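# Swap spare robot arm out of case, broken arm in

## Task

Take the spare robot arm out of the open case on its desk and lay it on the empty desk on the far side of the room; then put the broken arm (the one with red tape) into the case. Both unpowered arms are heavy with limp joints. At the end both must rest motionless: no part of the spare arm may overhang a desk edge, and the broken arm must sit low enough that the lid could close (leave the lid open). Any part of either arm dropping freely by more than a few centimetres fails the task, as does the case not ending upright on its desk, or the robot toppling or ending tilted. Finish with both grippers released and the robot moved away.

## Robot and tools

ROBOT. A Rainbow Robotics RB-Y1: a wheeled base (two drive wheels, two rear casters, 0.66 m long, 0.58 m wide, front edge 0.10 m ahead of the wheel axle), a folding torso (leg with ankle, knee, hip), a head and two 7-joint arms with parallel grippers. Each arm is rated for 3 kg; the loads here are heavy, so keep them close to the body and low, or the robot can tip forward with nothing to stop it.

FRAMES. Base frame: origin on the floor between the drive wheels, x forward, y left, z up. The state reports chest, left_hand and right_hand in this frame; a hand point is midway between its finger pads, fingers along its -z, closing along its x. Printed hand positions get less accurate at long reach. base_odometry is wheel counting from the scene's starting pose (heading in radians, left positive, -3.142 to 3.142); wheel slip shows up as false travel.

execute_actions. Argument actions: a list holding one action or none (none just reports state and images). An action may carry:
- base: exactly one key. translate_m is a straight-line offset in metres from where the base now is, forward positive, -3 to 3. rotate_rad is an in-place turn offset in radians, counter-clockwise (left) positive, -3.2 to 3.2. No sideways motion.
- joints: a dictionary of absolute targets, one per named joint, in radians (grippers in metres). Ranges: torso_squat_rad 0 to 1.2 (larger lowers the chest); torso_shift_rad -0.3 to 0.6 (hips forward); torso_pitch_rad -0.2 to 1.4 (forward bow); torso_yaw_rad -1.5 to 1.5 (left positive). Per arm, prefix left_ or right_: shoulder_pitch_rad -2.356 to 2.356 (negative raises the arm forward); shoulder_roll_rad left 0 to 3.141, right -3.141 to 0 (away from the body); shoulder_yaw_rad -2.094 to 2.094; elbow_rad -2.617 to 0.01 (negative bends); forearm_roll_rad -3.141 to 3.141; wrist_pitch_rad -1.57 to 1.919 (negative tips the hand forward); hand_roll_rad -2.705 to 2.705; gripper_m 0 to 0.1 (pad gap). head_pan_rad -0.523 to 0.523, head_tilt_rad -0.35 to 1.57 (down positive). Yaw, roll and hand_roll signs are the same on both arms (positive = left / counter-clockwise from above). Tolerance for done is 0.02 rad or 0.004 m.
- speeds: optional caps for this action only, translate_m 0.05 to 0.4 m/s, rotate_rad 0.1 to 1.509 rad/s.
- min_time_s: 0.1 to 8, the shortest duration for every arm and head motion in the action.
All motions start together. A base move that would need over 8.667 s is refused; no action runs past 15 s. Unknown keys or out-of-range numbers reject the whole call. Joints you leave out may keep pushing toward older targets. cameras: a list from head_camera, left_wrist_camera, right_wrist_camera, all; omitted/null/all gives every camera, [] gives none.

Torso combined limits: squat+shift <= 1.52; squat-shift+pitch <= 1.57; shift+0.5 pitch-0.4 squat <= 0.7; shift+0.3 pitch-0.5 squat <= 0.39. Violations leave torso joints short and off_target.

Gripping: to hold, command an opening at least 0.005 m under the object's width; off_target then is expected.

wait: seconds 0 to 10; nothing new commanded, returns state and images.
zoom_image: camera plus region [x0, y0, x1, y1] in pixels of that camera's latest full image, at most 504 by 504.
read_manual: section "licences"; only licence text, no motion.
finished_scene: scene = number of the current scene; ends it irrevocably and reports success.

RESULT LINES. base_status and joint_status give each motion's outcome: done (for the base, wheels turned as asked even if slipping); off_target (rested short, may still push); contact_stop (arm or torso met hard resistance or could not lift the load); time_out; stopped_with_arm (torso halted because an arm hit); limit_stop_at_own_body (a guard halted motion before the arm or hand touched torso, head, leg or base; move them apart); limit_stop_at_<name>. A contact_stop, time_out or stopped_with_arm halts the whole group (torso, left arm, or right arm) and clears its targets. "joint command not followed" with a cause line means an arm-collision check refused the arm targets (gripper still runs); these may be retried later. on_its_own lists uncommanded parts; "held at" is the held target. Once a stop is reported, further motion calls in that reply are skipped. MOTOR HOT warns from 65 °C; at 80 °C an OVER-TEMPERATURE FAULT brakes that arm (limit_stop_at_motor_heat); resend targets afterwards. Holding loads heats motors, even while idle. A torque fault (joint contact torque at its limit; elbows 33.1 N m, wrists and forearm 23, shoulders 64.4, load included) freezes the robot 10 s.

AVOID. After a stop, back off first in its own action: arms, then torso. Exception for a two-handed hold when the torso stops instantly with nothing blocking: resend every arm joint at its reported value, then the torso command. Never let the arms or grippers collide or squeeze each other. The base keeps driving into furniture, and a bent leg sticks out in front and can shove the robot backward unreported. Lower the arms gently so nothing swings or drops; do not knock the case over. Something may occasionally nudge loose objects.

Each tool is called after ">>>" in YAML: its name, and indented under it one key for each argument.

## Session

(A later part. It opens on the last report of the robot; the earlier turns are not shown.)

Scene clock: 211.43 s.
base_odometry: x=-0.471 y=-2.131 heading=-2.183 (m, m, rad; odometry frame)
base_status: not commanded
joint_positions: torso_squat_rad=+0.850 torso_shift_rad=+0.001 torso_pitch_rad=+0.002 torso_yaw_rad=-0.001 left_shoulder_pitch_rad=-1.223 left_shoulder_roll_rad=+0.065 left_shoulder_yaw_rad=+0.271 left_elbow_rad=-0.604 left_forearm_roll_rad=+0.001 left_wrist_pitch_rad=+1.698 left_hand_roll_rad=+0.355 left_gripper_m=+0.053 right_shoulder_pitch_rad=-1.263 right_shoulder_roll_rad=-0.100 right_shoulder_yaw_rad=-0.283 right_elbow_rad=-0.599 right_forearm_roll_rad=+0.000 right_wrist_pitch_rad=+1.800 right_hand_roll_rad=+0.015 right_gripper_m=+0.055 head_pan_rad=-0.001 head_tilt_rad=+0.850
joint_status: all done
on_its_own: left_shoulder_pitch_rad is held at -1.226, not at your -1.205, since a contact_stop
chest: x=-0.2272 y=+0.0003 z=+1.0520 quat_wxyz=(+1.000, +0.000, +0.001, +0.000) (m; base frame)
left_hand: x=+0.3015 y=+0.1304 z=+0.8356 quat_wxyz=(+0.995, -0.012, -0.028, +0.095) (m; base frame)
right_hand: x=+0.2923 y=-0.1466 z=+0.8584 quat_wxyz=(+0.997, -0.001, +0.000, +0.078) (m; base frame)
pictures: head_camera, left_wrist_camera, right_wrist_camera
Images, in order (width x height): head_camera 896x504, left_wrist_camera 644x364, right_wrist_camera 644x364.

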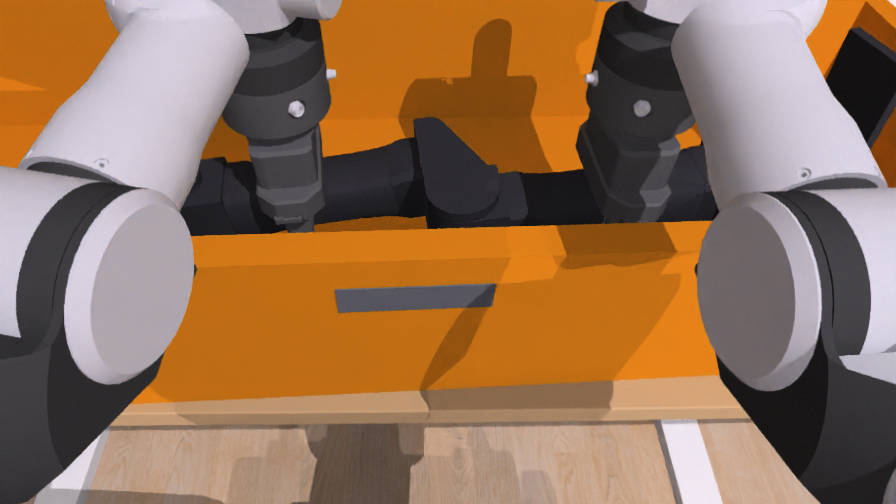

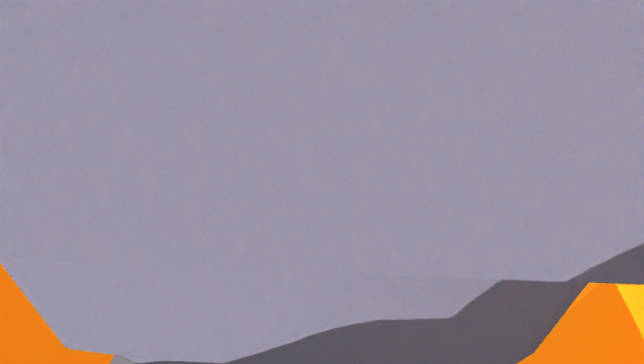

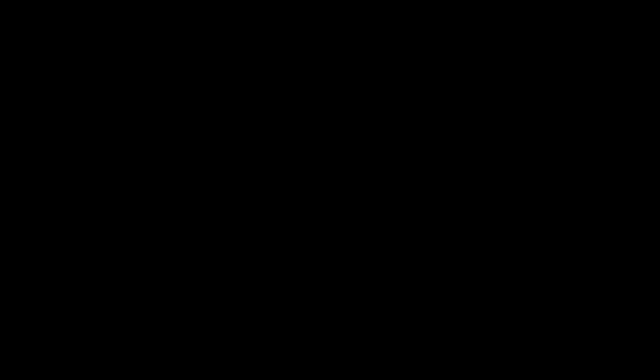

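Lifting well.

>>> execute_actions:
  actions:
    - {"joints":{"torso_squat_rad":0.7,"head_pan_rad":0.4}}
  cameras: ["head_camera"]

>>> execute_actions:
  actions:
    - {"joints":{"torso_squat_rad":0.0}}
  cameras: ["head_camera"]

>>> execute_actions:
  actions:
    - {"joints":{"head_pan_rad":-0.4}}
  cameras: ["head_camera"]

Scene clock: 218.67 s.
base_odometry: x=-0.471 y=-2.131 heading=-2.183 (m, m, rad; odometry frame)
base_status: not commanded
joint_positions: torso_squat_rad=+0.700 torso_shift_rad=+0.001 torso_pitch_rad=+0.002 torso_yaw_rad=-0.001 left_shoulder_pitch_rad=-1.222 left_shoulder_roll_rad=+0.065 left_shoulder_yaw_rad=+0.271 left_elbow_rad=-0.604 left_forearm_roll_rad=+0.001 left_wrist_pitch_rad=+1.698 left_hand_roll_rad=+0.355 left_gripper_m=+0.053 right_shoulder_pitch_rad=-1.263 right_shoulder_roll_rad=-0.100 right_shoulder_yaw_rad=-0.283 right_elbow_rad=-0.599 right_forearm_roll_rad=+0.000 right_wrist_pitch_rad=+1.800 right_hand_roll_rad=+0.015 right_gripper_m=+0.055 head_pan_rad=+0.400 head_tilt_rad=+0.850
joint_status: all done
on_its_own: left_shoulder_pitch_rad is held at -1.226, not at your -1.205, since a contact_stop
chest: x=-0.2271 y=+0.0003 z=+1.1254 quat_wxyz=(+1.000, +0.000, +0.001, +0.000) (m; base frame)
left_hand: x=+0.3014 y=+0.1304 z=+0.9086 quat_wxyz=(+0.995, -0.012, -0.027, +0.095) (m; base frame)
right_hand: x=+0.2924 y=-0.1466 z=+0.9317 quat_wxyz=(+0.997, -0.001, +0.000, +0.078) (m; base frame)
pictures: head_camera
Images, in order (width x height): head_camera 896x504.

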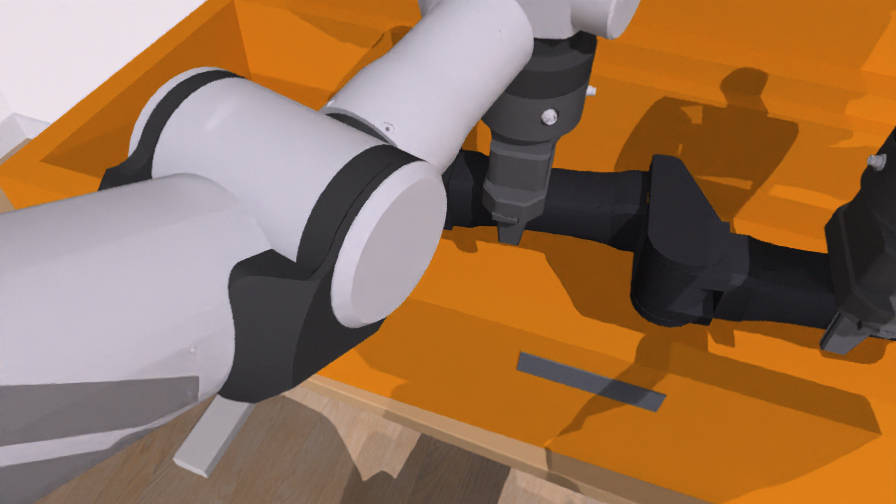

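Scene clock: 221.77 s.
base_odometry: x=-0.471 y=-2.131 heading=-2.184 (m, m, rad; odometry frame)
base_status: not commanded
joint_positions: torso_squat_rad=+0.000 torso_shift_rad=+0.001 torso_pitch_rad=+0.002 torso_yaw_rad=-0.001 left_shoulder_pitch_rad=-1.222 left_shoulder_roll_rad=+0.065 left_shoulder_yaw_rad=+0.271 left_elbow_rad=-0.604 left_forearm_roll_rad=+0.001 left_wrist_pitch_rad=+1.698 left_hand_roll_rad=+0.355 left_gripper_m=+0.053 right_shoulder_pitch_rad=-1.263 right_shoulder_roll_rad=-0.100 right_shoulder_yaw_rad=-0.283 right_elbow_rad=-0.599 right_forearm_roll_rad=+0.000 right_wrist_pitch_rad=+1.800 right_hand_roll_rad=+0.015 right_gripper_m=+0.055 head_pan_rad=+0.400 head_tilt_rad=+0.850
joint_status: all done
on_its_own: left_shoulder_pitch_rad is held at -1.226, not at your -1.205, since a contact_stop
chest: x=-0.2268 y=+0.0003 z=+1.2899 quat_wxyz=(+1.000, +0.000, +0.001, +0.000) (m; base frame)
left_hand: x=+0.3015 y=+0.1303 z=+1.0727 quat_wxyz=(+0.995, -0.012, -0.027, +0.095) (m; base frame)
right_hand: x=+0.2927 y=-0.1466 z=+1.0961 quat_wxyz=(+0.997, -0.001, +0.000, +0.078) (m; base frame)
pictures: head_camera
Images, in order (width x height): head_camera 896x504.

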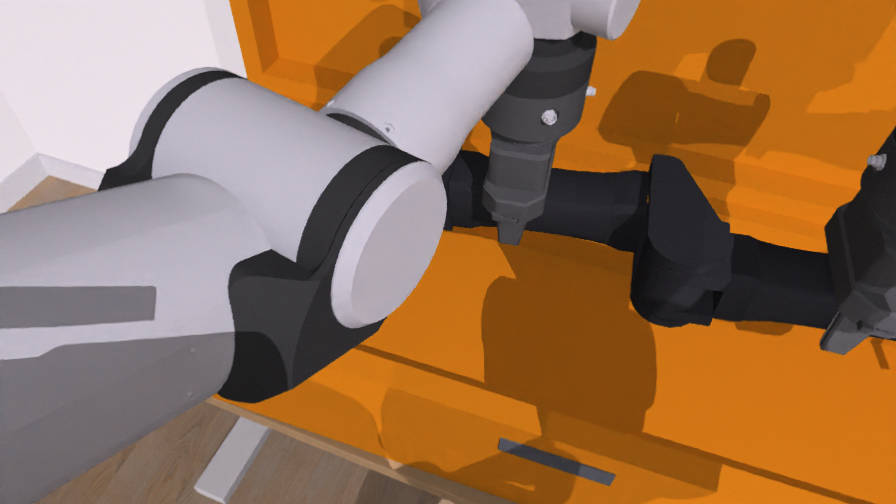

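Scene clock: 222.97 s.
base_odometry: x=-0.471 y=-2.131 heading=-2.184 (m, m, rad; odometry frame)
base_status: not commanded
joint_positions: torso_squat_rad=+0.000 torso_shift_rad=+0.001 torso_pitch_rad=+0.002 torso_yaw_rad=-0.001 left_shoulder_pitch_rad=-1.222 left_shoulder_roll_rad=+0.065 left_shoulder_yaw_rad=+0.271 left_elbow_rad=-0.604 left_forearm_roll_rad=+0.001 left_wrist_pitch_rad=+1.698 left_hand_roll_rad=+0.355 left_gripper_m=+0.053 right_shoulder_pitch_rad=-1.263 right_shoulder_roll_rad=-0.100 right_shoulder_yaw_rad=-0.283 right_elbow_rad=-0.599 right_forearm_roll_rad=+0.000 right_wrist_pitch_rad=+1.800 right_hand_roll_rad=+0.015 right_gripper_m=+0.055 head_pan_rad=-0.400 head_tilt_rad=+0.850
joint_status: all done
on_its_own: left_shoulder_pitch_rad is held at -1.226, not at your -1.205, since a contact_stop
chest: x=-0.2268 y=+0.0003 z=+1.2899 quat_wxyz=(+1.000, +0.000, +0.001, +0.000) (m; base frame)
left_hand: x=+0.3015 y=+0.1303 z=+1.0727 quat_wxyz=(+0.995, -0.012, -0.027, +0.095) (m; base frame)
right_hand: x=+0.2927 y=-0.1466 z=+1.0961 quat_wxyz=(+0.997, -0.001, +0.000, +0.078) (m; base frame)
pictures: head_camera
Images, in order (width x height): head_camera 896x504.

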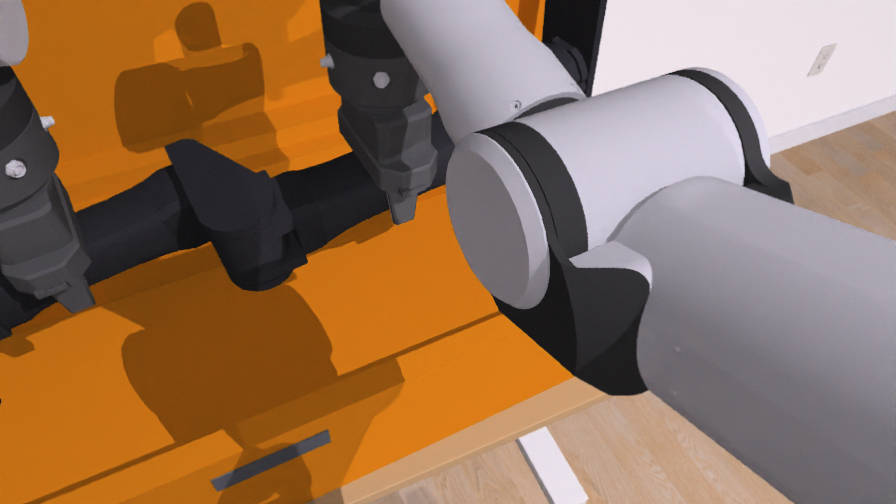

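>>> execute_actions:
  actions:
    - {"joints":{"torso_pitch_rad":-0.13,"left_wrist_pitch_rad":1.815,"right_wrist_pitch_rad":1.917,"head_pan_rad":0.52,"head_tilt_rad":1.2},"min_time_s":1.2}
  cameras: ["head_camera"]

>>> execute_actions:
  actions:
    - {"base":{"translate_m":-0.1},"speeds":{"translate_m":0.08}}
  cameras: ["head_camera"]

Scene clock: 242.60 s.
base_odometry: x=-0.471 y=-2.131 heading=-2.184 (m, m, rad; odometry frame)
base_status: not commanded
joint_positions: torso_squat_rad=+0.000 torso_shift_rad=+0.001 torso_pitch_rad=-0.128 torso_yaw_rad=-0.001 left_shoulder_pitch_rad=-1.223 left_shoulder_roll_rad=+0.061 left_shoulder_yaw_rad=+0.271 left_elbow_rad=-0.604 left_forearm_roll_rad=+0.003 left_wrist_pitch_rad=+1.815 left_hand_roll_rad=+0.355 left_gripper_m=+0.054 right_shoulder_pitch_rad=-1.263 right_shoulder_roll_rad=-0.097 right_shoulder_yaw_rad=-0.283 right_elbow_rad=-0.599 right_forearm_roll_rad=-0.001 right_wrist_pitch_rad=+1.916 right_hand_roll_rad=+0.015 right_gripper_m=+0.055 head_pan_rad=+0.520 head_tilt_rad=+1.200
joint_status: all done
on_its_own: left_shoulder_pitch_rad is held at -1.226, not at your -1.205, since a contact_stop
chest: x=-0.2672 y=+0.0003 z=+1.2874 quat_wxyz=(+0.998, +0.000, -0.064, +0.000) (m; base frame)
left_hand: x=+0.2581 y=+0.1321 z=+1.1371 quat_wxyz=(+0.995, -0.004, -0.035, +0.093) (m; base frame)
right_hand: x=+0.2462 y=-0.1482 z=+1.1607 quat_wxyz=(+0.997, -0.008, -0.006, +0.079) (m; base frame)
pictures: head_camera
Images, in order (width x height): head_camera 896x504.

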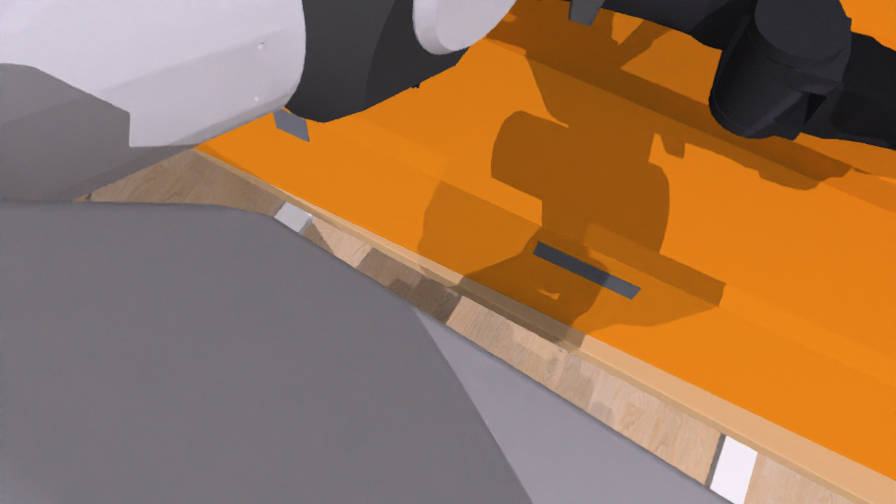

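Scene clock: 244.63 s.
base_odometry: x=-0.413 y=-2.049 heading=-2.182 (m, m, rad; odometry frame)
base_status: done
joint_positions: torso_squat_rad=+0.000 torso_shift_rad=+0.001 torso_pitch_rad=-0.128 torso_yaw_rad=-0.001 left_shoulder_pitch_rad=-1.223 left_shoulder_roll_rad=+0.061 left_shoulder_yaw_rad=+0.271 left_elbow_rad=-0.604 left_forearm_roll_rad=+0.003 left_wrist_pitch_rad=+1.815 left_hand_roll_rad=+0.355 left_gripper_m=+0.054 right_shoulder_pitch_rad=-1.264 right_shoulder_roll_rad=-0.097 right_shoulder_yaw_rad=-0.283 right_elbow_rad=-0.599 right_forearm_roll_rad=-0.001 right_wrist_pitch_rad=+1.917 right_hand_roll_rad=+0.015 right_gripper_m=+0.055 head_pan_rad=+0.520 head_tilt_rad=+1.200
joint_status: not commanded
on_its_own: left_shoulder_pitch_rad is held at -1.226, not at your -1.205, since a contact_stop
chest: x=-0.2671 y=+0.0003 z=+1.2874 quat_wxyz=(+0.998, +0.000, -0.064, +0.000) (m; base frame)
left_hand: x=+0.2582 y=+0.1321 z=+1.1372 quat_wxyz=(+0.995, -0.004, -0.035, +0.093) (m; base frame)
right_hand: x=+0.2462 y=-0.1482 z=+1.1607 quat_wxyz=(+0.997, -0.008, -0.006, +0.079) (m; base frame)
pictures: head_camera
Images, in order (width x height): head_camera 896x504.

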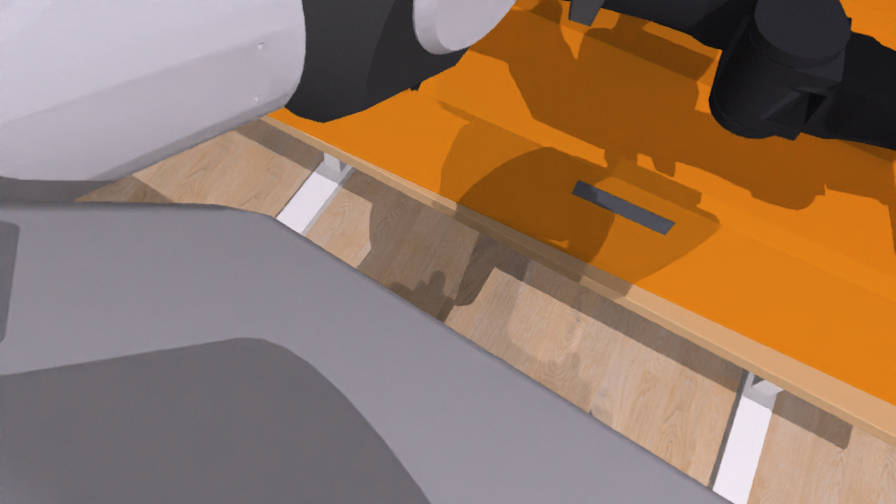

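>>> execute_actions:
  actions:
    - {"base":{"translate_m":-0.5},"speeds":{"translate_m":0.2},"joints":{"head_pan_rad":0,"head_tilt_rad":0.6}}
  cameras: []

>>> execute_actions:
  actions:
    - {"base":{"rotate_rad":-2.98},"speeds":{"rotate_rad":0.6}}
  cameras: ["head_camera"]

>>> execute_actions:
  actions:
    - {"base":{"translate_m":2.9}}
  cameras: []

>>> execute_actions:
  actions:
    - {"base":{"rotate_rad":-0.164},"speeds":{"rotate_rad":0.3},"joints":{"head_tilt_rad":0.9}}
  cameras: ["head_camera"]

Scene clock: 269.43 s.
base_odometry: x=-0.126 y=-1.639 heading=-2.183 (m, m, rad; odometry frame)
base_status: done
joint_positions: torso_squat_rad=+0.000 torso_shift_rad=+0.001 torso_pitch_rad=-0.128 torso_yaw_rad=-0.001 left_shoulder_pitch_rad=-1.223 left_shoulder_roll_rad=+0.061 left_shoulder_yaw_rad=+0.271 left_elbow_rad=-0.604 left_forearm_roll_rad=+0.003 left_wrist_pitch_rad=+1.815 left_hand_roll_rad=+0.355 left_gripper_m=+0.054 right_shoulder_pitch_rad=-1.264 right_shoulder_roll_rad=-0.097 right_shoulder_yaw_rad=-0.283 right_elbow_rad=-0.599 right_forearm_roll_rad=-0.001 right_wrist_pitch_rad=+1.917 right_hand_roll_rad=+0.015 right_gripper_m=+0.055 head_pan_rad=+0.000 head_tilt_rad=+0.600
joint_status: all done
on_its_own: left_shoulder_pitch_rad is held at -1.226, not at your -1.205, since a contact_stop
chest: x=-0.2672 y=+0.0003 z=+1.2874 quat_wxyz=(+0.998, +0.000, -0.064, +0.000) (m; base frame)
left_hand: x=+0.2581 y=+0.1321 z=+1.1373 quat_wxyz=(+0.995, -0.004, -0.035, +0.093) (m; base frame)
right_hand: x=+0.2461 y=-0.1482 z=+1.1608 quat_wxyz=(+0.997, -0.008, -0.006, +0.079) (m; base frame)
pictures: none
No camera images: the call's "cameras" was empty. Leave "cameras" out to get every camera's image.

Scene clock: 275.93 s.
base_odometry: x=-0.126 y=-1.639 heading=+1.120 (m, m, rad; odometry frame)
base_status: done
joint_positions: torso_squat_rad=+0.000 torso_shift_rad=+0.001 torso_pitch_rad=-0.128 torso_yaw_rad=-0.001 left_shoulder_pitch_rad=-1.223 left_shoulder_roll_rad=+0.061 left_shoulder_yaw_rad=+0.271 left_elbow_rad=-0.604 left_forearm_roll_rad=+0.003 left_wrist_pitch_rad=+1.815 left_hand_roll_rad=+0.355 left_gripper_m=+0.054 right_shoulder_pitch_rad=-1.264 right_shoulder_roll_rad=-0.097 right_shoulder_yaw_rad=-0.283 right_elbow_rad=-0.599 right_forearm_roll_rad=-0.001 right_wrist_pitch_rad=+1.917 right_hand_roll_rad=+0.015 right_gripper_m=+0.055 head_pan_rad=+0.000 head_tilt_rad=+0.600
joint_status: not commanded
on_its_own: left_shoulder_pitch_rad is held at -1.226, not at your -1.205, since a contact_stop
chest: x=-0.2672 y=+0.0003 z=+1.2874 quat_wxyz=(+0.998, +0.000, -0.064, +0.000) (m; base frame)
left_hand: x=+0.2582 y=+0.1321 z=+1.1373 quat_wxyz=(+0.995, -0.004, -0.035, +0.093) (m; base frame)
right_hand: x=+0.2461 y=-0.1482 z=+1.1608 quat_wxyz=(+0.997, -0.008, -0.006, +0.079) (m; base frame)
pictures: head_camera
Images, in order (width x height): head_camera 896x504.

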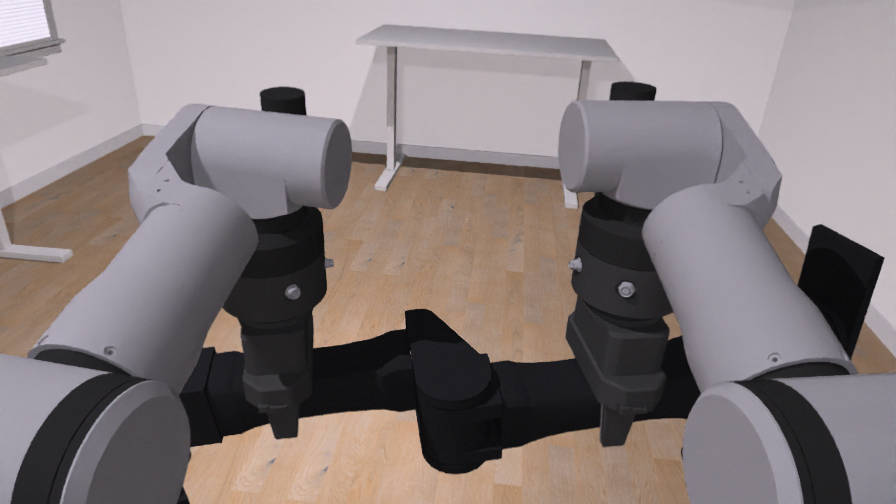

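Scene clock: 284.50 s.
base_odometry: x=+1.137 y=+0.971 heading=+1.120 (m, m, rad; odometry frame)
base_status: done
joint_positions: torso_squat_rad=+0.000 torso_shift_rad=+0.001 torso_pitch_rad=-0.128 torso_yaw_rad=-0.001 left_shoulder_pitch_rad=-1.223 left_shoulder_roll_rad=+0.061 left_shoulder_yaw_rad=+0.271 left_elbow_rad=-0.604 left_forearm_roll_rad=+0.003 left_wrist_pitch_rad=+1.815 left_hand_roll_rad=+0.355 left_gripper_m=+0.054 right_shoulder_pitch_rad=-1.264 right_shoulder_roll_rad=-0.097 right_shoulder_yaw_rad=-0.283 right_elbow_rad=-0.599 right_forearm_roll_rad=-0.001 right_wrist_pitch_rad=+1.917 right_hand_roll_rad=+0.015 right_gripper_m=+0.055 head_pan_rad=+0.000 head_tilt_rad=+0.600
joint_status: not commanded
on_its_own: left_shoulder_pitch_rad is held at -1.226, not at your -1.205, since a contact_stop
chest: x=-0.2670 y=+0.0003 z=+1.2874 quat_wxyz=(+0.998, +0.000, -0.064, +0.000) (m; base frame)
left_hand: x=+0.2584 y=+0.1320 z=+1.1371 quat_wxyz=(+0.995, -0.004, -0.035, +0.093) (m; base frame)
right_hand: x=+0.2463 y=-0.1482 z=+1.1606 quat_wxyz=(+0.997, -0.008, -0.006, +0.079) (m; base frame)
pictures: none
No camera images: the call's "cameras" was empty. Leave "cameras" out to get every camera's image.

Scene clock: 285.97 s.
base_odometry: x=+1.137 y=+0.971 heading=+0.956 (m, m, rad; odometry frame)
base_status: done
joint_positions: torso_squat_rad=+0.000 torso_shift_rad=+0.001 torso_pitch_rad=-0.128 torso_yaw_rad=-0.001 left_shoulder_pitch_rad=-1.223 left_shoulder_roll_rad=+0.061 left_shoulder_yaw_rad=+0.271 left_elbow_rad=-0.604 left_forearm_roll_rad=+0.003 left_wrist_pitch_rad=+1.815 left_hand_roll_rad=+0.355 left_gripper_m=+0.054 right_shoulder_pitch_rad=-1.264 right_shoulder_roll_rad=-0.097 right_shoulder_yaw_rad=-0.283 right_elbow_rad=-0.599 right_forearm_roll_rad=-0.001 right_wrist_pitch_rad=+1.917 right_hand_roll_rad=+0.015 right_gripper_m=+0.055 head_pan_rad=+0.000 head_tilt_rad=+0.900
joint_status: all done
on_its_own: left_shoulder_pitch_rad is held at -1.226, not at your -1.205, since a contact_stop
chest: x=-0.2670 y=+0.0003 z=+1.2874 quat_wxyz=(+0.998, +0.000, -0.064, +0.000) (m; base frame)
left_hand: x=+0.2583 y=+0.1321 z=+1.1372 quat_wxyz=(+0.995, -0.004, -0.035, +0.093) (m; base frame)
right_hand: x=+0.2463 y=-0.1482 z=+1.1606 quat_wxyz=(+0.997, -0.008, -0.006, +0.079) (m; base frame)
pictures: head_camera
Images, in order (width x height): head_camera 896x504.

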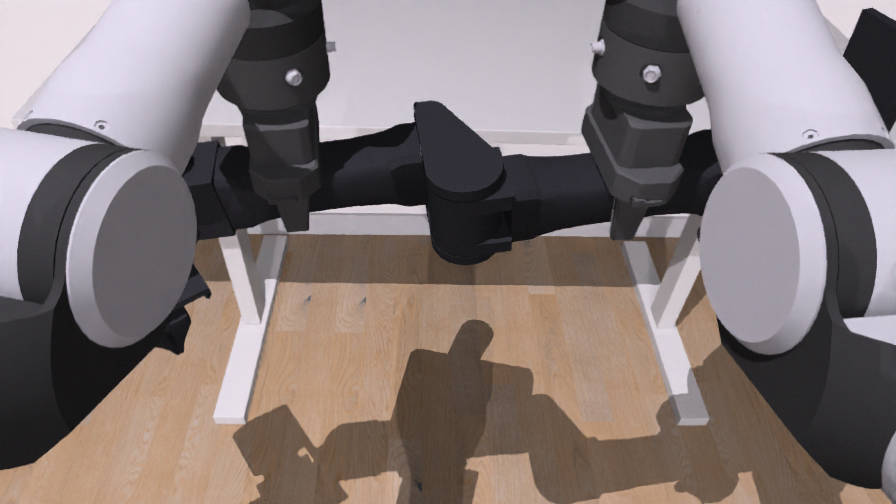

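>>> execute_actions:
  actions:
    - {"base":{"translate_m":0.4},"joints":{"head_tilt_rad":1.1},"speeds":{"translate_m":0.2}}
  cameras: ["head_camera"]

Scene clock: 299.47 s.
base_odometry: x=+1.368 y=+1.298 heading=+0.956 (m, m, rad; odometry frame)
base_status: done
joint_positions: torso_squat_rad=+0.000 torso_shift_rad=+0.001 torso_pitch_rad=-0.128 torso_yaw_rad=-0.001 left_shoulder_pitch_rad=-1.223 left_shoulder_roll_rad=+0.061 left_shoulder_yaw_rad=+0.271 left_elbow_rad=-0.604 left_forearm_roll_rad=+0.003 left_wrist_pitch_rad=+1.815 left_hand_roll_rad=+0.355 left_gripper_m=+0.054 right_shoulder_pitch_rad=-1.264 right_shoulder_roll_rad=-0.097 right_shoulder_yaw_rad=-0.283 right_elbow_rad=-0.599 right_forearm_roll_rad=-0.001 right_wrist_pitch_rad=+1.917 right_hand_roll_rad=+0.015 right_gripper_m=+0.055 head_pan_rad=+0.000 head_tilt_rad=+1.100
joint_status: all done
on_its_own: left_shoulder_pitch_rad is held at -1.226, not at your -1.205, since a contact_stop
chest: x=-0.2670 y=+0.0003 z=+1.2874 quat_wxyz=(+0.998, +0.000, -0.064, +0.000) (m; base frame)
left_hand: x=+0.2584 y=+0.1321 z=+1.1372 quat_wxyz=(+0.995, -0.004, -0.035, +0.093) (m; base frame)
right_hand: x=+0.2463 y=-0.1482 z=+1.1606 quat_wxyz=(+0.997, -0.008, -0.006, +0.079) (m; base frame)
pictures: head_camera
Images, in order (width x height): head_camera 896x504.

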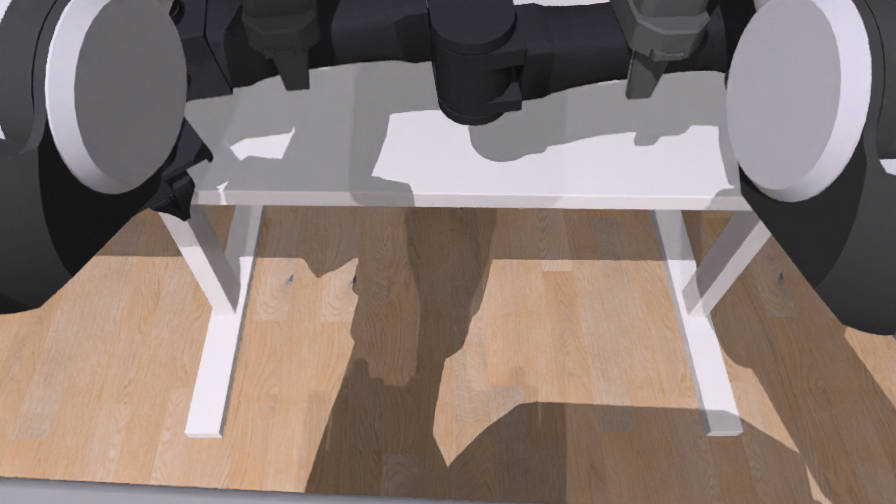

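>>> execute_actions:
  actions:
    - {"base":{"translate_m":0.09},"speeds":{"translate_m":0.05}}
  cameras: ["head_camera"]

>>> execute_actions:
  actions:
    - {"base":{"translate_m":0.08},"speeds":{"translate_m":0.05}}
  cameras: ["head_camera"]

Scene clock: 309.97 s.
base_odometry: x=+1.420 y=+1.371 heading=+0.955 (m, m, rad; odometry frame)
base_status: done
joint_positions: torso_squat_rad=+0.000 torso_shift_rad=+0.001 torso_pitch_rad=-0.128 torso_yaw_rad=-0.001 left_shoulder_pitch_rad=-1.223 left_shoulder_roll_rad=+0.061 left_shoulder_yaw_rad=+0.271 left_elbow_rad=-0.604 left_forearm_roll_rad=+0.003 left_wrist_pitch_rad=+1.815 left_hand_roll_rad=+0.355 left_gripper_m=+0.054 right_shoulder_pitch_rad=-1.264 right_shoulder_roll_rad=-0.097 right_shoulder_yaw_rad=-0.283 right_elbow_rad=-0.599 right_forearm_roll_rad=-0.001 right_wrist_pitch_rad=+1.917 right_hand_roll_rad=+0.015 right_gripper_m=+0.055 head_pan_rad=+0.000 head_tilt_rad=+1.100
joint_status: not commanded
on_its_own: left_shoulder_pitch_rad is held at -1.226, not at your -1.205, since a contact_stop
chest: x=-0.2672 y=+0.0003 z=+1.2874 quat_wxyz=(+0.998, +0.000, -0.064, +0.000) (m; base frame)
left_hand: x=+0.2582 y=+0.1320 z=+1.1373 quat_wxyz=(+0.995, -0.004, -0.035, +0.093) (m; base frame)
right_hand: x=+0.2462 y=-0.1482 z=+1.1607 quat_wxyz=(+0.997, -0.008, -0.006, +0.079) (m; base frame)
pictures: head_camera
Images, in order (width x height): head_camera 896x504.

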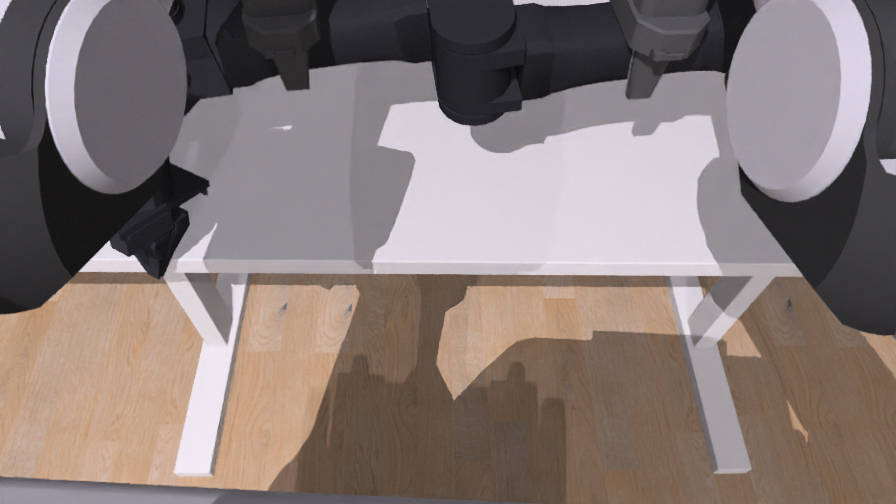

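Scene clock: 312.30 s.
base_odometry: x=+1.467 y=+1.437 heading=+0.954 (m, m, rad; odometry frame)
base_status: done
joint_positions: torso_squat_rad=+0.000 torso_shift_rad=+0.001 torso_pitch_rad=-0.128 torso_yaw_rad=-0.001 left_shoulder_pitch_rad=-1.224 left_shoulder_roll_rad=+0.061 left_shoulder_yaw_rad=+0.271 left_elbow_rad=-0.604 left_forearm_roll_rad=+0.003 left_wrist_pitch_rad=+1.815 left_hand_roll_rad=+0.355 left_gripper_m=+0.054 right_shoulder_pitch_rad=-1.263 right_shoulder_roll_rad=-0.097 right_shoulder_yaw_rad=-0.283 right_elbow_rad=-0.599 right_forearm_roll_rad=-0.001 right_wrist_pitch_rad=+1.917 right_hand_roll_rad=+0.015 right_gripper_m=+0.055 head_pan_rad=+0.000 head_tilt_rad=+1.100
joint_status: not commanded
on_its_own: left_shoulder_pitch_rad is held at -1.226, not at your -1.205, since a contact_stop
chest: x=-0.2672 y=+0.0003 z=+1.2874 quat_wxyz=(+0.998, +0.000, -0.064, +0.000) (m; base frame)
left_hand: x=+0.2583 y=+0.1320 z=+1.1376 quat_wxyz=(+0.995, -0.004, -0.036, +0.093) (m; base frame)
right_hand: x=+0.2461 y=-0.1482 z=+1.1607 quat_wxyz=(+0.997, -0.008, -0.006, +0.079) (m; base frame)
pictures: head_camera
Images, in order (width x height): head_camera 896x504.

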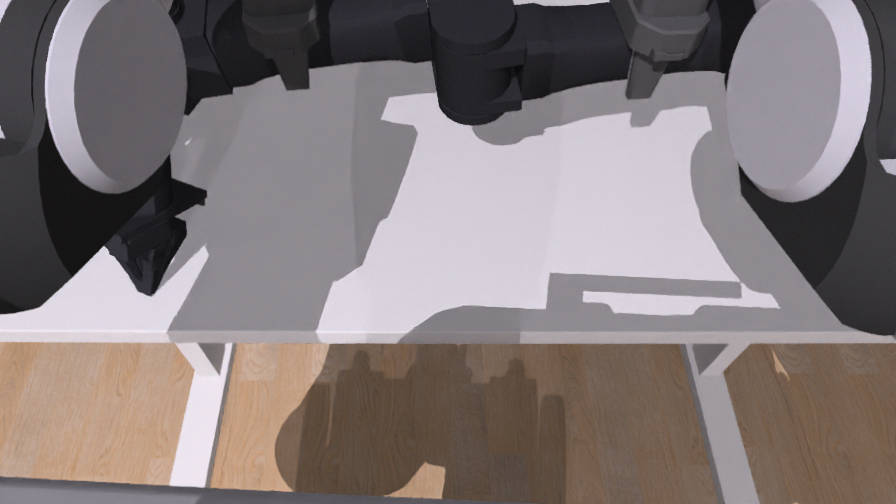

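>>> execute_actions:
  actions:
    - {"base":{"translate_m":0.16},"speeds":{"translate_m":0.1}}
  cameras: []

>>> execute_actions:
  actions:
    - {"joints":{"torso_pitch_rad":0,"left_wrist_pitch_rad":1.698,"right_wrist_pitch_rad":1.8},"min_time_s":1.2}
  cameras: ["head_camera"]

>>> execute_actions:
  actions:
    - {"joints":{"torso_squat_rad":0.35}}
  cameras: ["head_camera"]

Scene clock: 321.77 s.
base_odometry: x=+1.559 y=+1.567 heading=+0.953 (m, m, rad; odometry frame)
base_status: done
joint_positions: torso_squat_rad=+0.000 torso_shift_rad=+0.001 torso_pitch_rad=-0.128 torso_yaw_rad=-0.001 left_shoulder_pitch_rad=-1.224 left_shoulder_roll_rad=+0.061 left_shoulder_yaw_rad=+0.271 left_elbow_rad=-0.604 left_forearm_roll_rad=+0.003 left_wrist_pitch_rad=+1.815 left_hand_roll_rad=+0.355 left_gripper_m=+0.054 right_shoulder_pitch_rad=-1.263 right_shoulder_roll_rad=-0.097 right_shoulder_yaw_rad=-0.283 right_elbow_rad=-0.599 right_forearm_roll_rad=-0.001 right_wrist_pitch_rad=+1.917 right_hand_roll_rad=+0.015 right_gripper_m=+0.055 head_pan_rad=+0.000 head_tilt_rad=+1.100
joint_status: not commanded
on_its_own: left_shoulder_pitch_rad is held at -1.226, not at your -1.205, since a contact_stop
chest: x=-0.2670 y=+0.0003 z=+1.2874 quat_wxyz=(+0.998, +0.000, -0.064, +0.000) (m; base frame)
left_hand: x=+0.2585 y=+0.1320 z=+1.1376 quat_wxyz=(+0.995, -0.004, -0.036, +0.093) (m; base frame)
right_hand: x=+0.2462 y=-0.1482 z=+1.1606 quat_wxyz=(+0.997, -0.008, -0.006, +0.079) (m; base frame)
pictures: none
No camera images: the call's "cameras" was empty. Leave "cameras" out to get every camera's image.

Scene clock: 323.27 s.
base_odometry: x=+1.559 y=+1.567 heading=+0.953 (m, m, rad; odometry frame)
base_status: not commanded
joint_positions: torso_squat_rad=+0.000 torso_shift_rad=+0.001 torso_pitch_rad=+0.002 torso_yaw_rad=-0.001 left_shoulder_pitch_rad=-1.223 left_shoulder_roll_rad=+0.066 left_shoulder_yaw_rad=+0.271 left_elbow_rad=-0.604 left_forearm_roll_rad=+0.001 left_wrist_pitch_rad=+1.698 left_hand_roll_rad=+0.355 left_gripper_m=+0.054 right_shoulder_pitch_rad=-1.263 right_shoulder_roll_rad=-0.100 right_shoulder_yaw_rad=-0.283 right_elbow_rad=-0.599 right_forearm_roll_rad=+0.000 right_wrist_pitch_rad=+1.800 right_hand_roll_rad=+0.015 right_gripper_m=+0.055 head_pan_rad=+0.000 head_tilt_rad=+1.100
joint_status: all done
on_its_own: left_shoulder_pitch_rad is held at -1.226, not at your -1.205, since a contact_stop
chest: x=-0.2269 y=+0.0002 z=+1.2899 quat_wxyz=(+1.000, +0.000, +0.001, +0.000) (m; base frame)
left_hand: x=+0.3020 y=+0.1305 z=+1.0734 quat_wxyz=(+0.995, -0.012, -0.028, +0.095) (m; base frame)
right_hand: x=+0.2924 y=-0.1466 z=+1.0961 quat_wxyz=(+0.997, -0.001, +0.001, +0.078) (m; base frame)
pictures: head_camera
Images, in order (width x height): head_camera 896x504.

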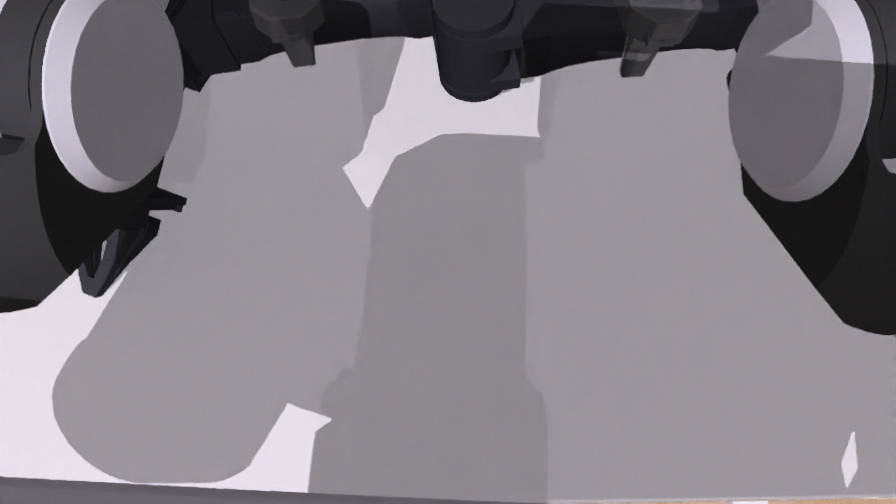

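Scene clock: 325.20 s.
base_odometry: x=+1.559 y=+1.567 heading=+0.953 (m, m, rad; odometry frame)
base_status: not commanded
joint_positions: torso_squat_rad=+0.350 torso_shift_rad=+0.001 torso_pitch_rad=+0.001 torso_yaw_rad=-0.001 left_shoulder_pitch_rad=-1.224 left_shoulder_roll_rad=+0.066 left_shoulder_yaw_rad=+0.271 left_elbow_rad=-0.605 left_forearm_roll_rad=+0.001 left_wrist_pitch_rad=+1.698 left_hand_roll_rad=+0.355 left_gripper_m=+0.054 right_shoulder_pitch_rad=-1.262 right_shoulder_roll_rad=-0.100 right_shoulder_yaw_rad=-0.283 right_elbow_rad=-0.598 right_forearm_roll_rad=+0.000 right_wrist_pitch_rad=+1.800 right_hand_roll_rad=+0.015 right_gripper_m=+0.055 head_pan_rad=+0.000 head_tilt_rad=+1.100
joint_status: all done
on_its_own: left_shoulder_pitch_rad is held at -1.226, not at your -1.205, since a contact_stop
chest: x=-0.2272 y=+0.0002 z=+1.2475 quat_wxyz=(+1.000, +0.000, +0.001, +0.000) (m; base frame)
left_hand: x=+0.3022 y=+0.1305 z=+1.0320 quat_wxyz=(+0.995, -0.012, -0.029, +0.095) (m; base frame)
right_hand: x=+0.2921 y=-0.1467 z=+1.0536 quat_wxyz=(+0.997, -0.001, +0.001, +0.078) (m; base frame)
pictures: head_camera
Images, in order (width x height): head_camera 896x504.

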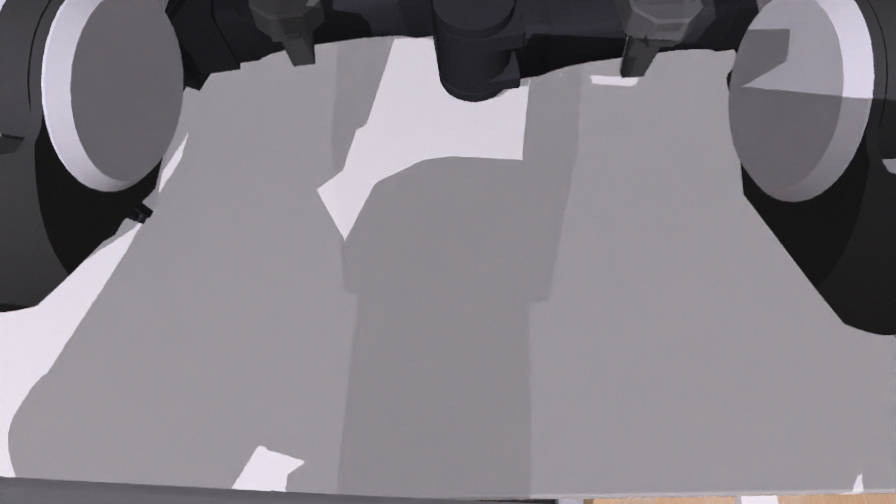

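>>> execute_actions:
  actions:
    - {"joints":{"torso_squat_rad":0.44,"head_tilt_rad":0.8}}
  cameras: []

>>> execute_actions:
  actions:
    - {"joints":{"torso_squat_rad":0.48}}
  cameras: ["head_camera"]

Scene clock: 332.43 s.
base_odometry: x=+1.559 y=+1.567 heading=+0.953 (m, m, rad; odometry frame)
base_status: not commanded
joint_positions: torso_squat_rad=+0.440 torso_shift_rad=+0.001 torso_pitch_rad=+0.001 torso_yaw_rad=-0.001 left_shoulder_pitch_rad=-1.224 left_shoulder_roll_rad=+0.066 left_shoulder_yaw_rad=+0.271 left_elbow_rad=-0.605 left_forearm_roll_rad=+0.001 left_wrist_pitch_rad=+1.698 left_hand_roll_rad=+0.355 left_gripper_m=+0.054 right_shoulder_pitch_rad=-1.262 right_shoulder_roll_rad=-0.100 right_shoulder_yaw_rad=-0.283 right_elbow_rad=-0.598 right_forearm_roll_rad=+0.000 right_wrist_pitch_rad=+1.800 right_hand_roll_rad=+0.015 right_gripper_m=+0.055 head_pan_rad=+0.000 head_tilt_rad=+0.800
joint_status: all done
on_its_own: left_shoulder_pitch_rad is held at -1.226, not at your -1.205, since a contact_stop
chest: x=-0.2272 y=+0.0002 z=+1.2233 quat_wxyz=(+1.000, +0.000, +0.001, +0.000) (m; base frame)
left_hand: x=+0.3022 y=+0.1305 z=+1.0078 quat_wxyz=(+0.995, -0.012, -0.029, +0.095) (m; base frame)
right_hand: x=+0.2920 y=-0.1467 z=+1.0294 quat_wxyz=(+0.997, -0.001, +0.001, +0.078) (m; base frame)
pictures: none
No camera images: the call's "cameras" was empty. Leave "cameras" out to get every camera's image.

Scene clock: 333.23 s.
base_odometry: x=+1.559 y=+1.567 heading=+0.953 (m, m, rad; odometry frame)
base_status: not commanded
joint_positions: torso_squat_rad=+0.480 torso_shift_rad=-0.001 torso_pitch_rad=-0.002 torso_yaw_rad=-0.001 left_shoulder_pitch_rad=-1.228 left_shoulder_roll_rad=+0.068 left_shoulder_yaw_rad=+0.271 left_elbow_rad=-0.607 left_forearm_roll_rad=+0.001 left_wrist_pitch_rad=+1.698 left_hand_roll_rad=+0.355 left_gripper_m=+0.054 right_shoulder_pitch_rad=-1.268 right_shoulder_roll_rad=-0.102 right_shoulder_yaw_rad=-0.283 right_elbow_rad=-0.602 right_forearm_roll_rad=+0.000 right_wrist_pitch_rad=+1.800 right_hand_roll_rad=+0.015 right_gripper_m=+0.055 head_pan_rad=+0.000 head_tilt_rad=+0.800
joint_status: all done
on_its_own: left_shoulder_pitch_rad is held at -1.226, not at your -1.205, since a contact_stop
chest: x=-0.2292 y=+0.0002 z=+1.2108 quat_wxyz=(+1.000, +0.000, -0.001, +0.000) (m; base frame)
left_hand: x=+0.3028 y=+0.1306 z=+1.0003 quat_wxyz=(+0.995, -0.012, -0.034, +0.095) (m; base frame)
right_hand: x=+0.2931 y=-0.1466 z=+1.0229 quat_wxyz=(+0.997, -0.001, -0.006, +0.078) (m; base frame)
pictures: head_camera
Images, in order (width x height): head_camera 896x504.

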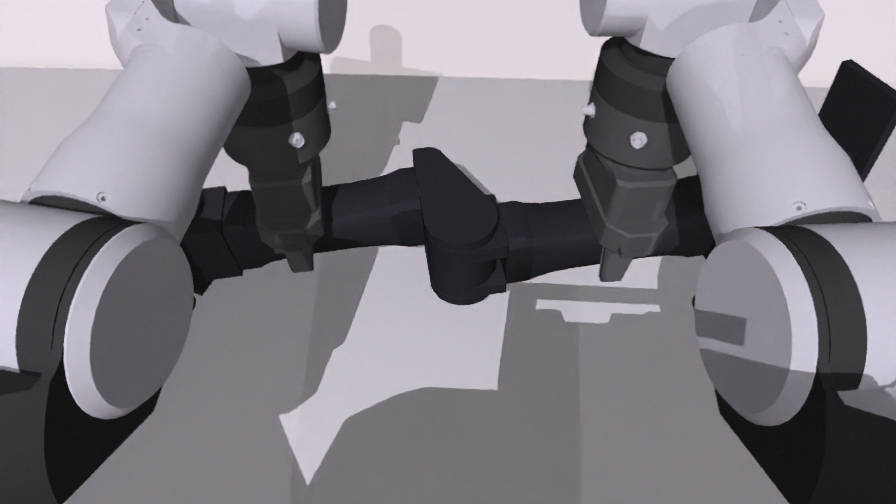

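Resting. Release, rise, back off.

>>> execute_actions:
  actions:
    - {"joints":{"left_gripper_m":0.1,"right_gripper_m":0.1}}
  cameras: []

>>> execute_actions:
  actions:
    - {"joints":{"torso_squat_rad":0,"torso_pitch_rad":-0.1}}
  cameras: []

>>> execute_actions:
  actions:
    - {"base":{"translate_m":-0.8},"joints":{"head_tilt_rad":0.6}}
  cameras: ["head_camera"]

Scene clock: 340.30 s.
base_odometry: x=+1.559 y=+1.567 heading=+0.953 (m, m, rad; odometry frame)
base_status: not commanded
joint_positions: torso_squat_rad=+0.480 torso_shift_rad=-0.001 torso_pitch_rad=-0.002 torso_yaw_rad=-0.001 left_shoulder_pitch_rad=-1.226 left_shoulder_roll_rad=+0.067 left_shoulder_yaw_rad=+0.271 left_elbow_rad=-0.606 left_forearm_roll_rad=+0.001 left_wrist_pitch_rad=+1.698 left_hand_roll_rad=+0.355 left_gripper_m=+0.099 right_shoulder_pitch_rad=-1.269 right_shoulder_roll_rad=-0.102 right_shoulder_yaw_rad=-0.283 right_elbow_rad=-0.602 right_forearm_roll_rad=+0.000 right_wrist_pitch_rad=+1.800 right_hand_roll_rad=+0.015 right_gripper_m=+0.100 head_pan_rad=+0.000 head_tilt_rad=+0.800
joint_status: all done
on_its_own: left_shoulder_pitch_rad is held at -1.226, not at your -1.205, since a contact_stop
chest: x=-0.2290 y=+0.0003 z=+1.2108 quat_wxyz=(+1.000, -0.001, -0.001, +0.000) (m; base frame)
left_hand: x=+0.3021 y=+0.1307 z=+0.9986 quat_wxyz=(+0.995, -0.012, -0.033, +0.095) (m; base frame)
right_hand: x=+0.2934 y=-0.1465 z=+1.0231 quat_wxyz=(+0.997, -0.001, -0.006, +0.078) (m; base frame)
pictures: none
No camera images: the call's "cameras" was empty. Leave "cameras" out to get every camera's image.

Scene clock: 342.67 s.
base_odometry: x=+1.559 y=+1.567 heading=+0.953 (m, m, rad; odometry frame)
base_status: not commanded
joint_positions: torso_squat_rad=+0.000 torso_shift_rad=+0.000 torso_pitch_rad=-0.100 torso_yaw_rad=-0.001 left_shoulder_pitch_rad=-1.226 left_shoulder_roll_rad=+0.067 left_shoulder_yaw_rad=+0.271 left_elbow_rad=-0.606 left_forearm_roll_rad=+0.001 left_wrist_pitch_rad=+1.698 left_hand_roll_rad=+0.355 left_gripper_m=+0.099 right_shoulder_pitch_rad=-1.265 right_shoulder_roll_rad=-0.101 right_shoulder_yaw_rad=-0.283 right_elbow_rad=-0.600 right_forearm_roll_rad=+0.000 right_wrist_pitch_rad=+1.800 right_hand_roll_rad=+0.015 right_gripper_m=+0.100 head_pan_rad=+0.000 head_tilt_rad=+0.800
joint_status: all done
on_its_own: left_shoulder_pitch_rad is held at -1.226, not at your -1.205, since a contact_stop
chest: x=-0.2589 y=+0.0003 z=+1.2884 quat_wxyz=(+0.999, +0.000, -0.050, +0.000) (m; base frame)
left_hand: x=+0.2904 y=+0.1307 z=+1.1291 quat_wxyz=(+0.992, -0.017, -0.081, +0.095) (m; base frame)
right_hand: x=+0.2785 y=-0.1468 z=+1.1504 quat_wxyz=(+0.996, -0.005, -0.052, +0.077) (m; base frame)
pictures: none
No camera images: the call's "cameras" was empty. Leave "cameras" out to get every camera's image.

Scene clock: 346.13 s.
base_odometry: x=+1.095 y=+0.915 heading=+0.951 (m, m, rad; odometry frame)
base_status: done
joint_positions: torso_squat_rad=+0.000 torso_shift_rad=+0.000 torso_pitch_rad=-0.100 torso_yaw_rad=-0.001 left_shoulder_pitch_rad=-1.226 left_shoulder_roll_rad=+0.067 left_shoulder_yaw_rad=+0.271 left_elbow_rad=-0.606 left_forearm_roll_rad=+0.001 left_wrist_pitch_rad=+1.698 left_hand_roll_rad=+0.355 left_gripper_m=+0.099 right_shoulder_pitch_rad=-1.265 right_shoulder_roll_rad=-0.101 right_shoulder_yaw_rad=-0.283 right_elbow_rad=-0.600 right_forearm_roll_rad=+0.000 right_wrist_pitch_rad=+1.800 right_hand_roll_rad=+0.015 right_gripper_m=+0.100 head_pan_rad=+0.000 head_tilt_rad=+0.600
joint_status: all done
on_its_own: left_shoulder_pitch_rad is held at -1.226, not at your -1.205, since a contact_stop
chest: x=-0.2590 y=+0.0003 z=+1.2884 quat_wxyz=(+0.999, +0.000, -0.050, +0.000) (m; base frame)
left_hand: x=+0.2903 y=+0.1306 z=+1.1292 quat_wxyz=(+0.992, -0.017, -0.081, +0.095) (m; base frame)
right_hand: x=+0.2783 y=-0.1468 z=+1.1504 quat_wxyz=(+0.996, -0.005, -0.052, +0.077) (m; base frame)
pictures: head_camera
Images, in order (width x height): head_camera 896x504.

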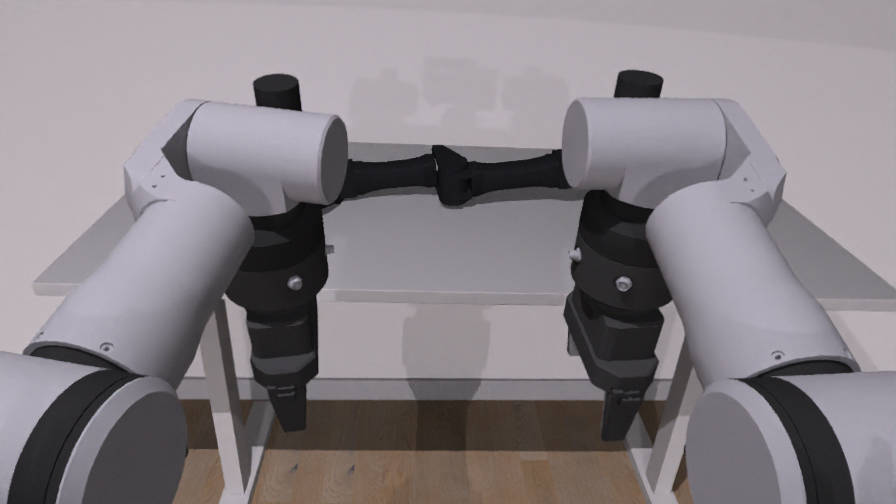

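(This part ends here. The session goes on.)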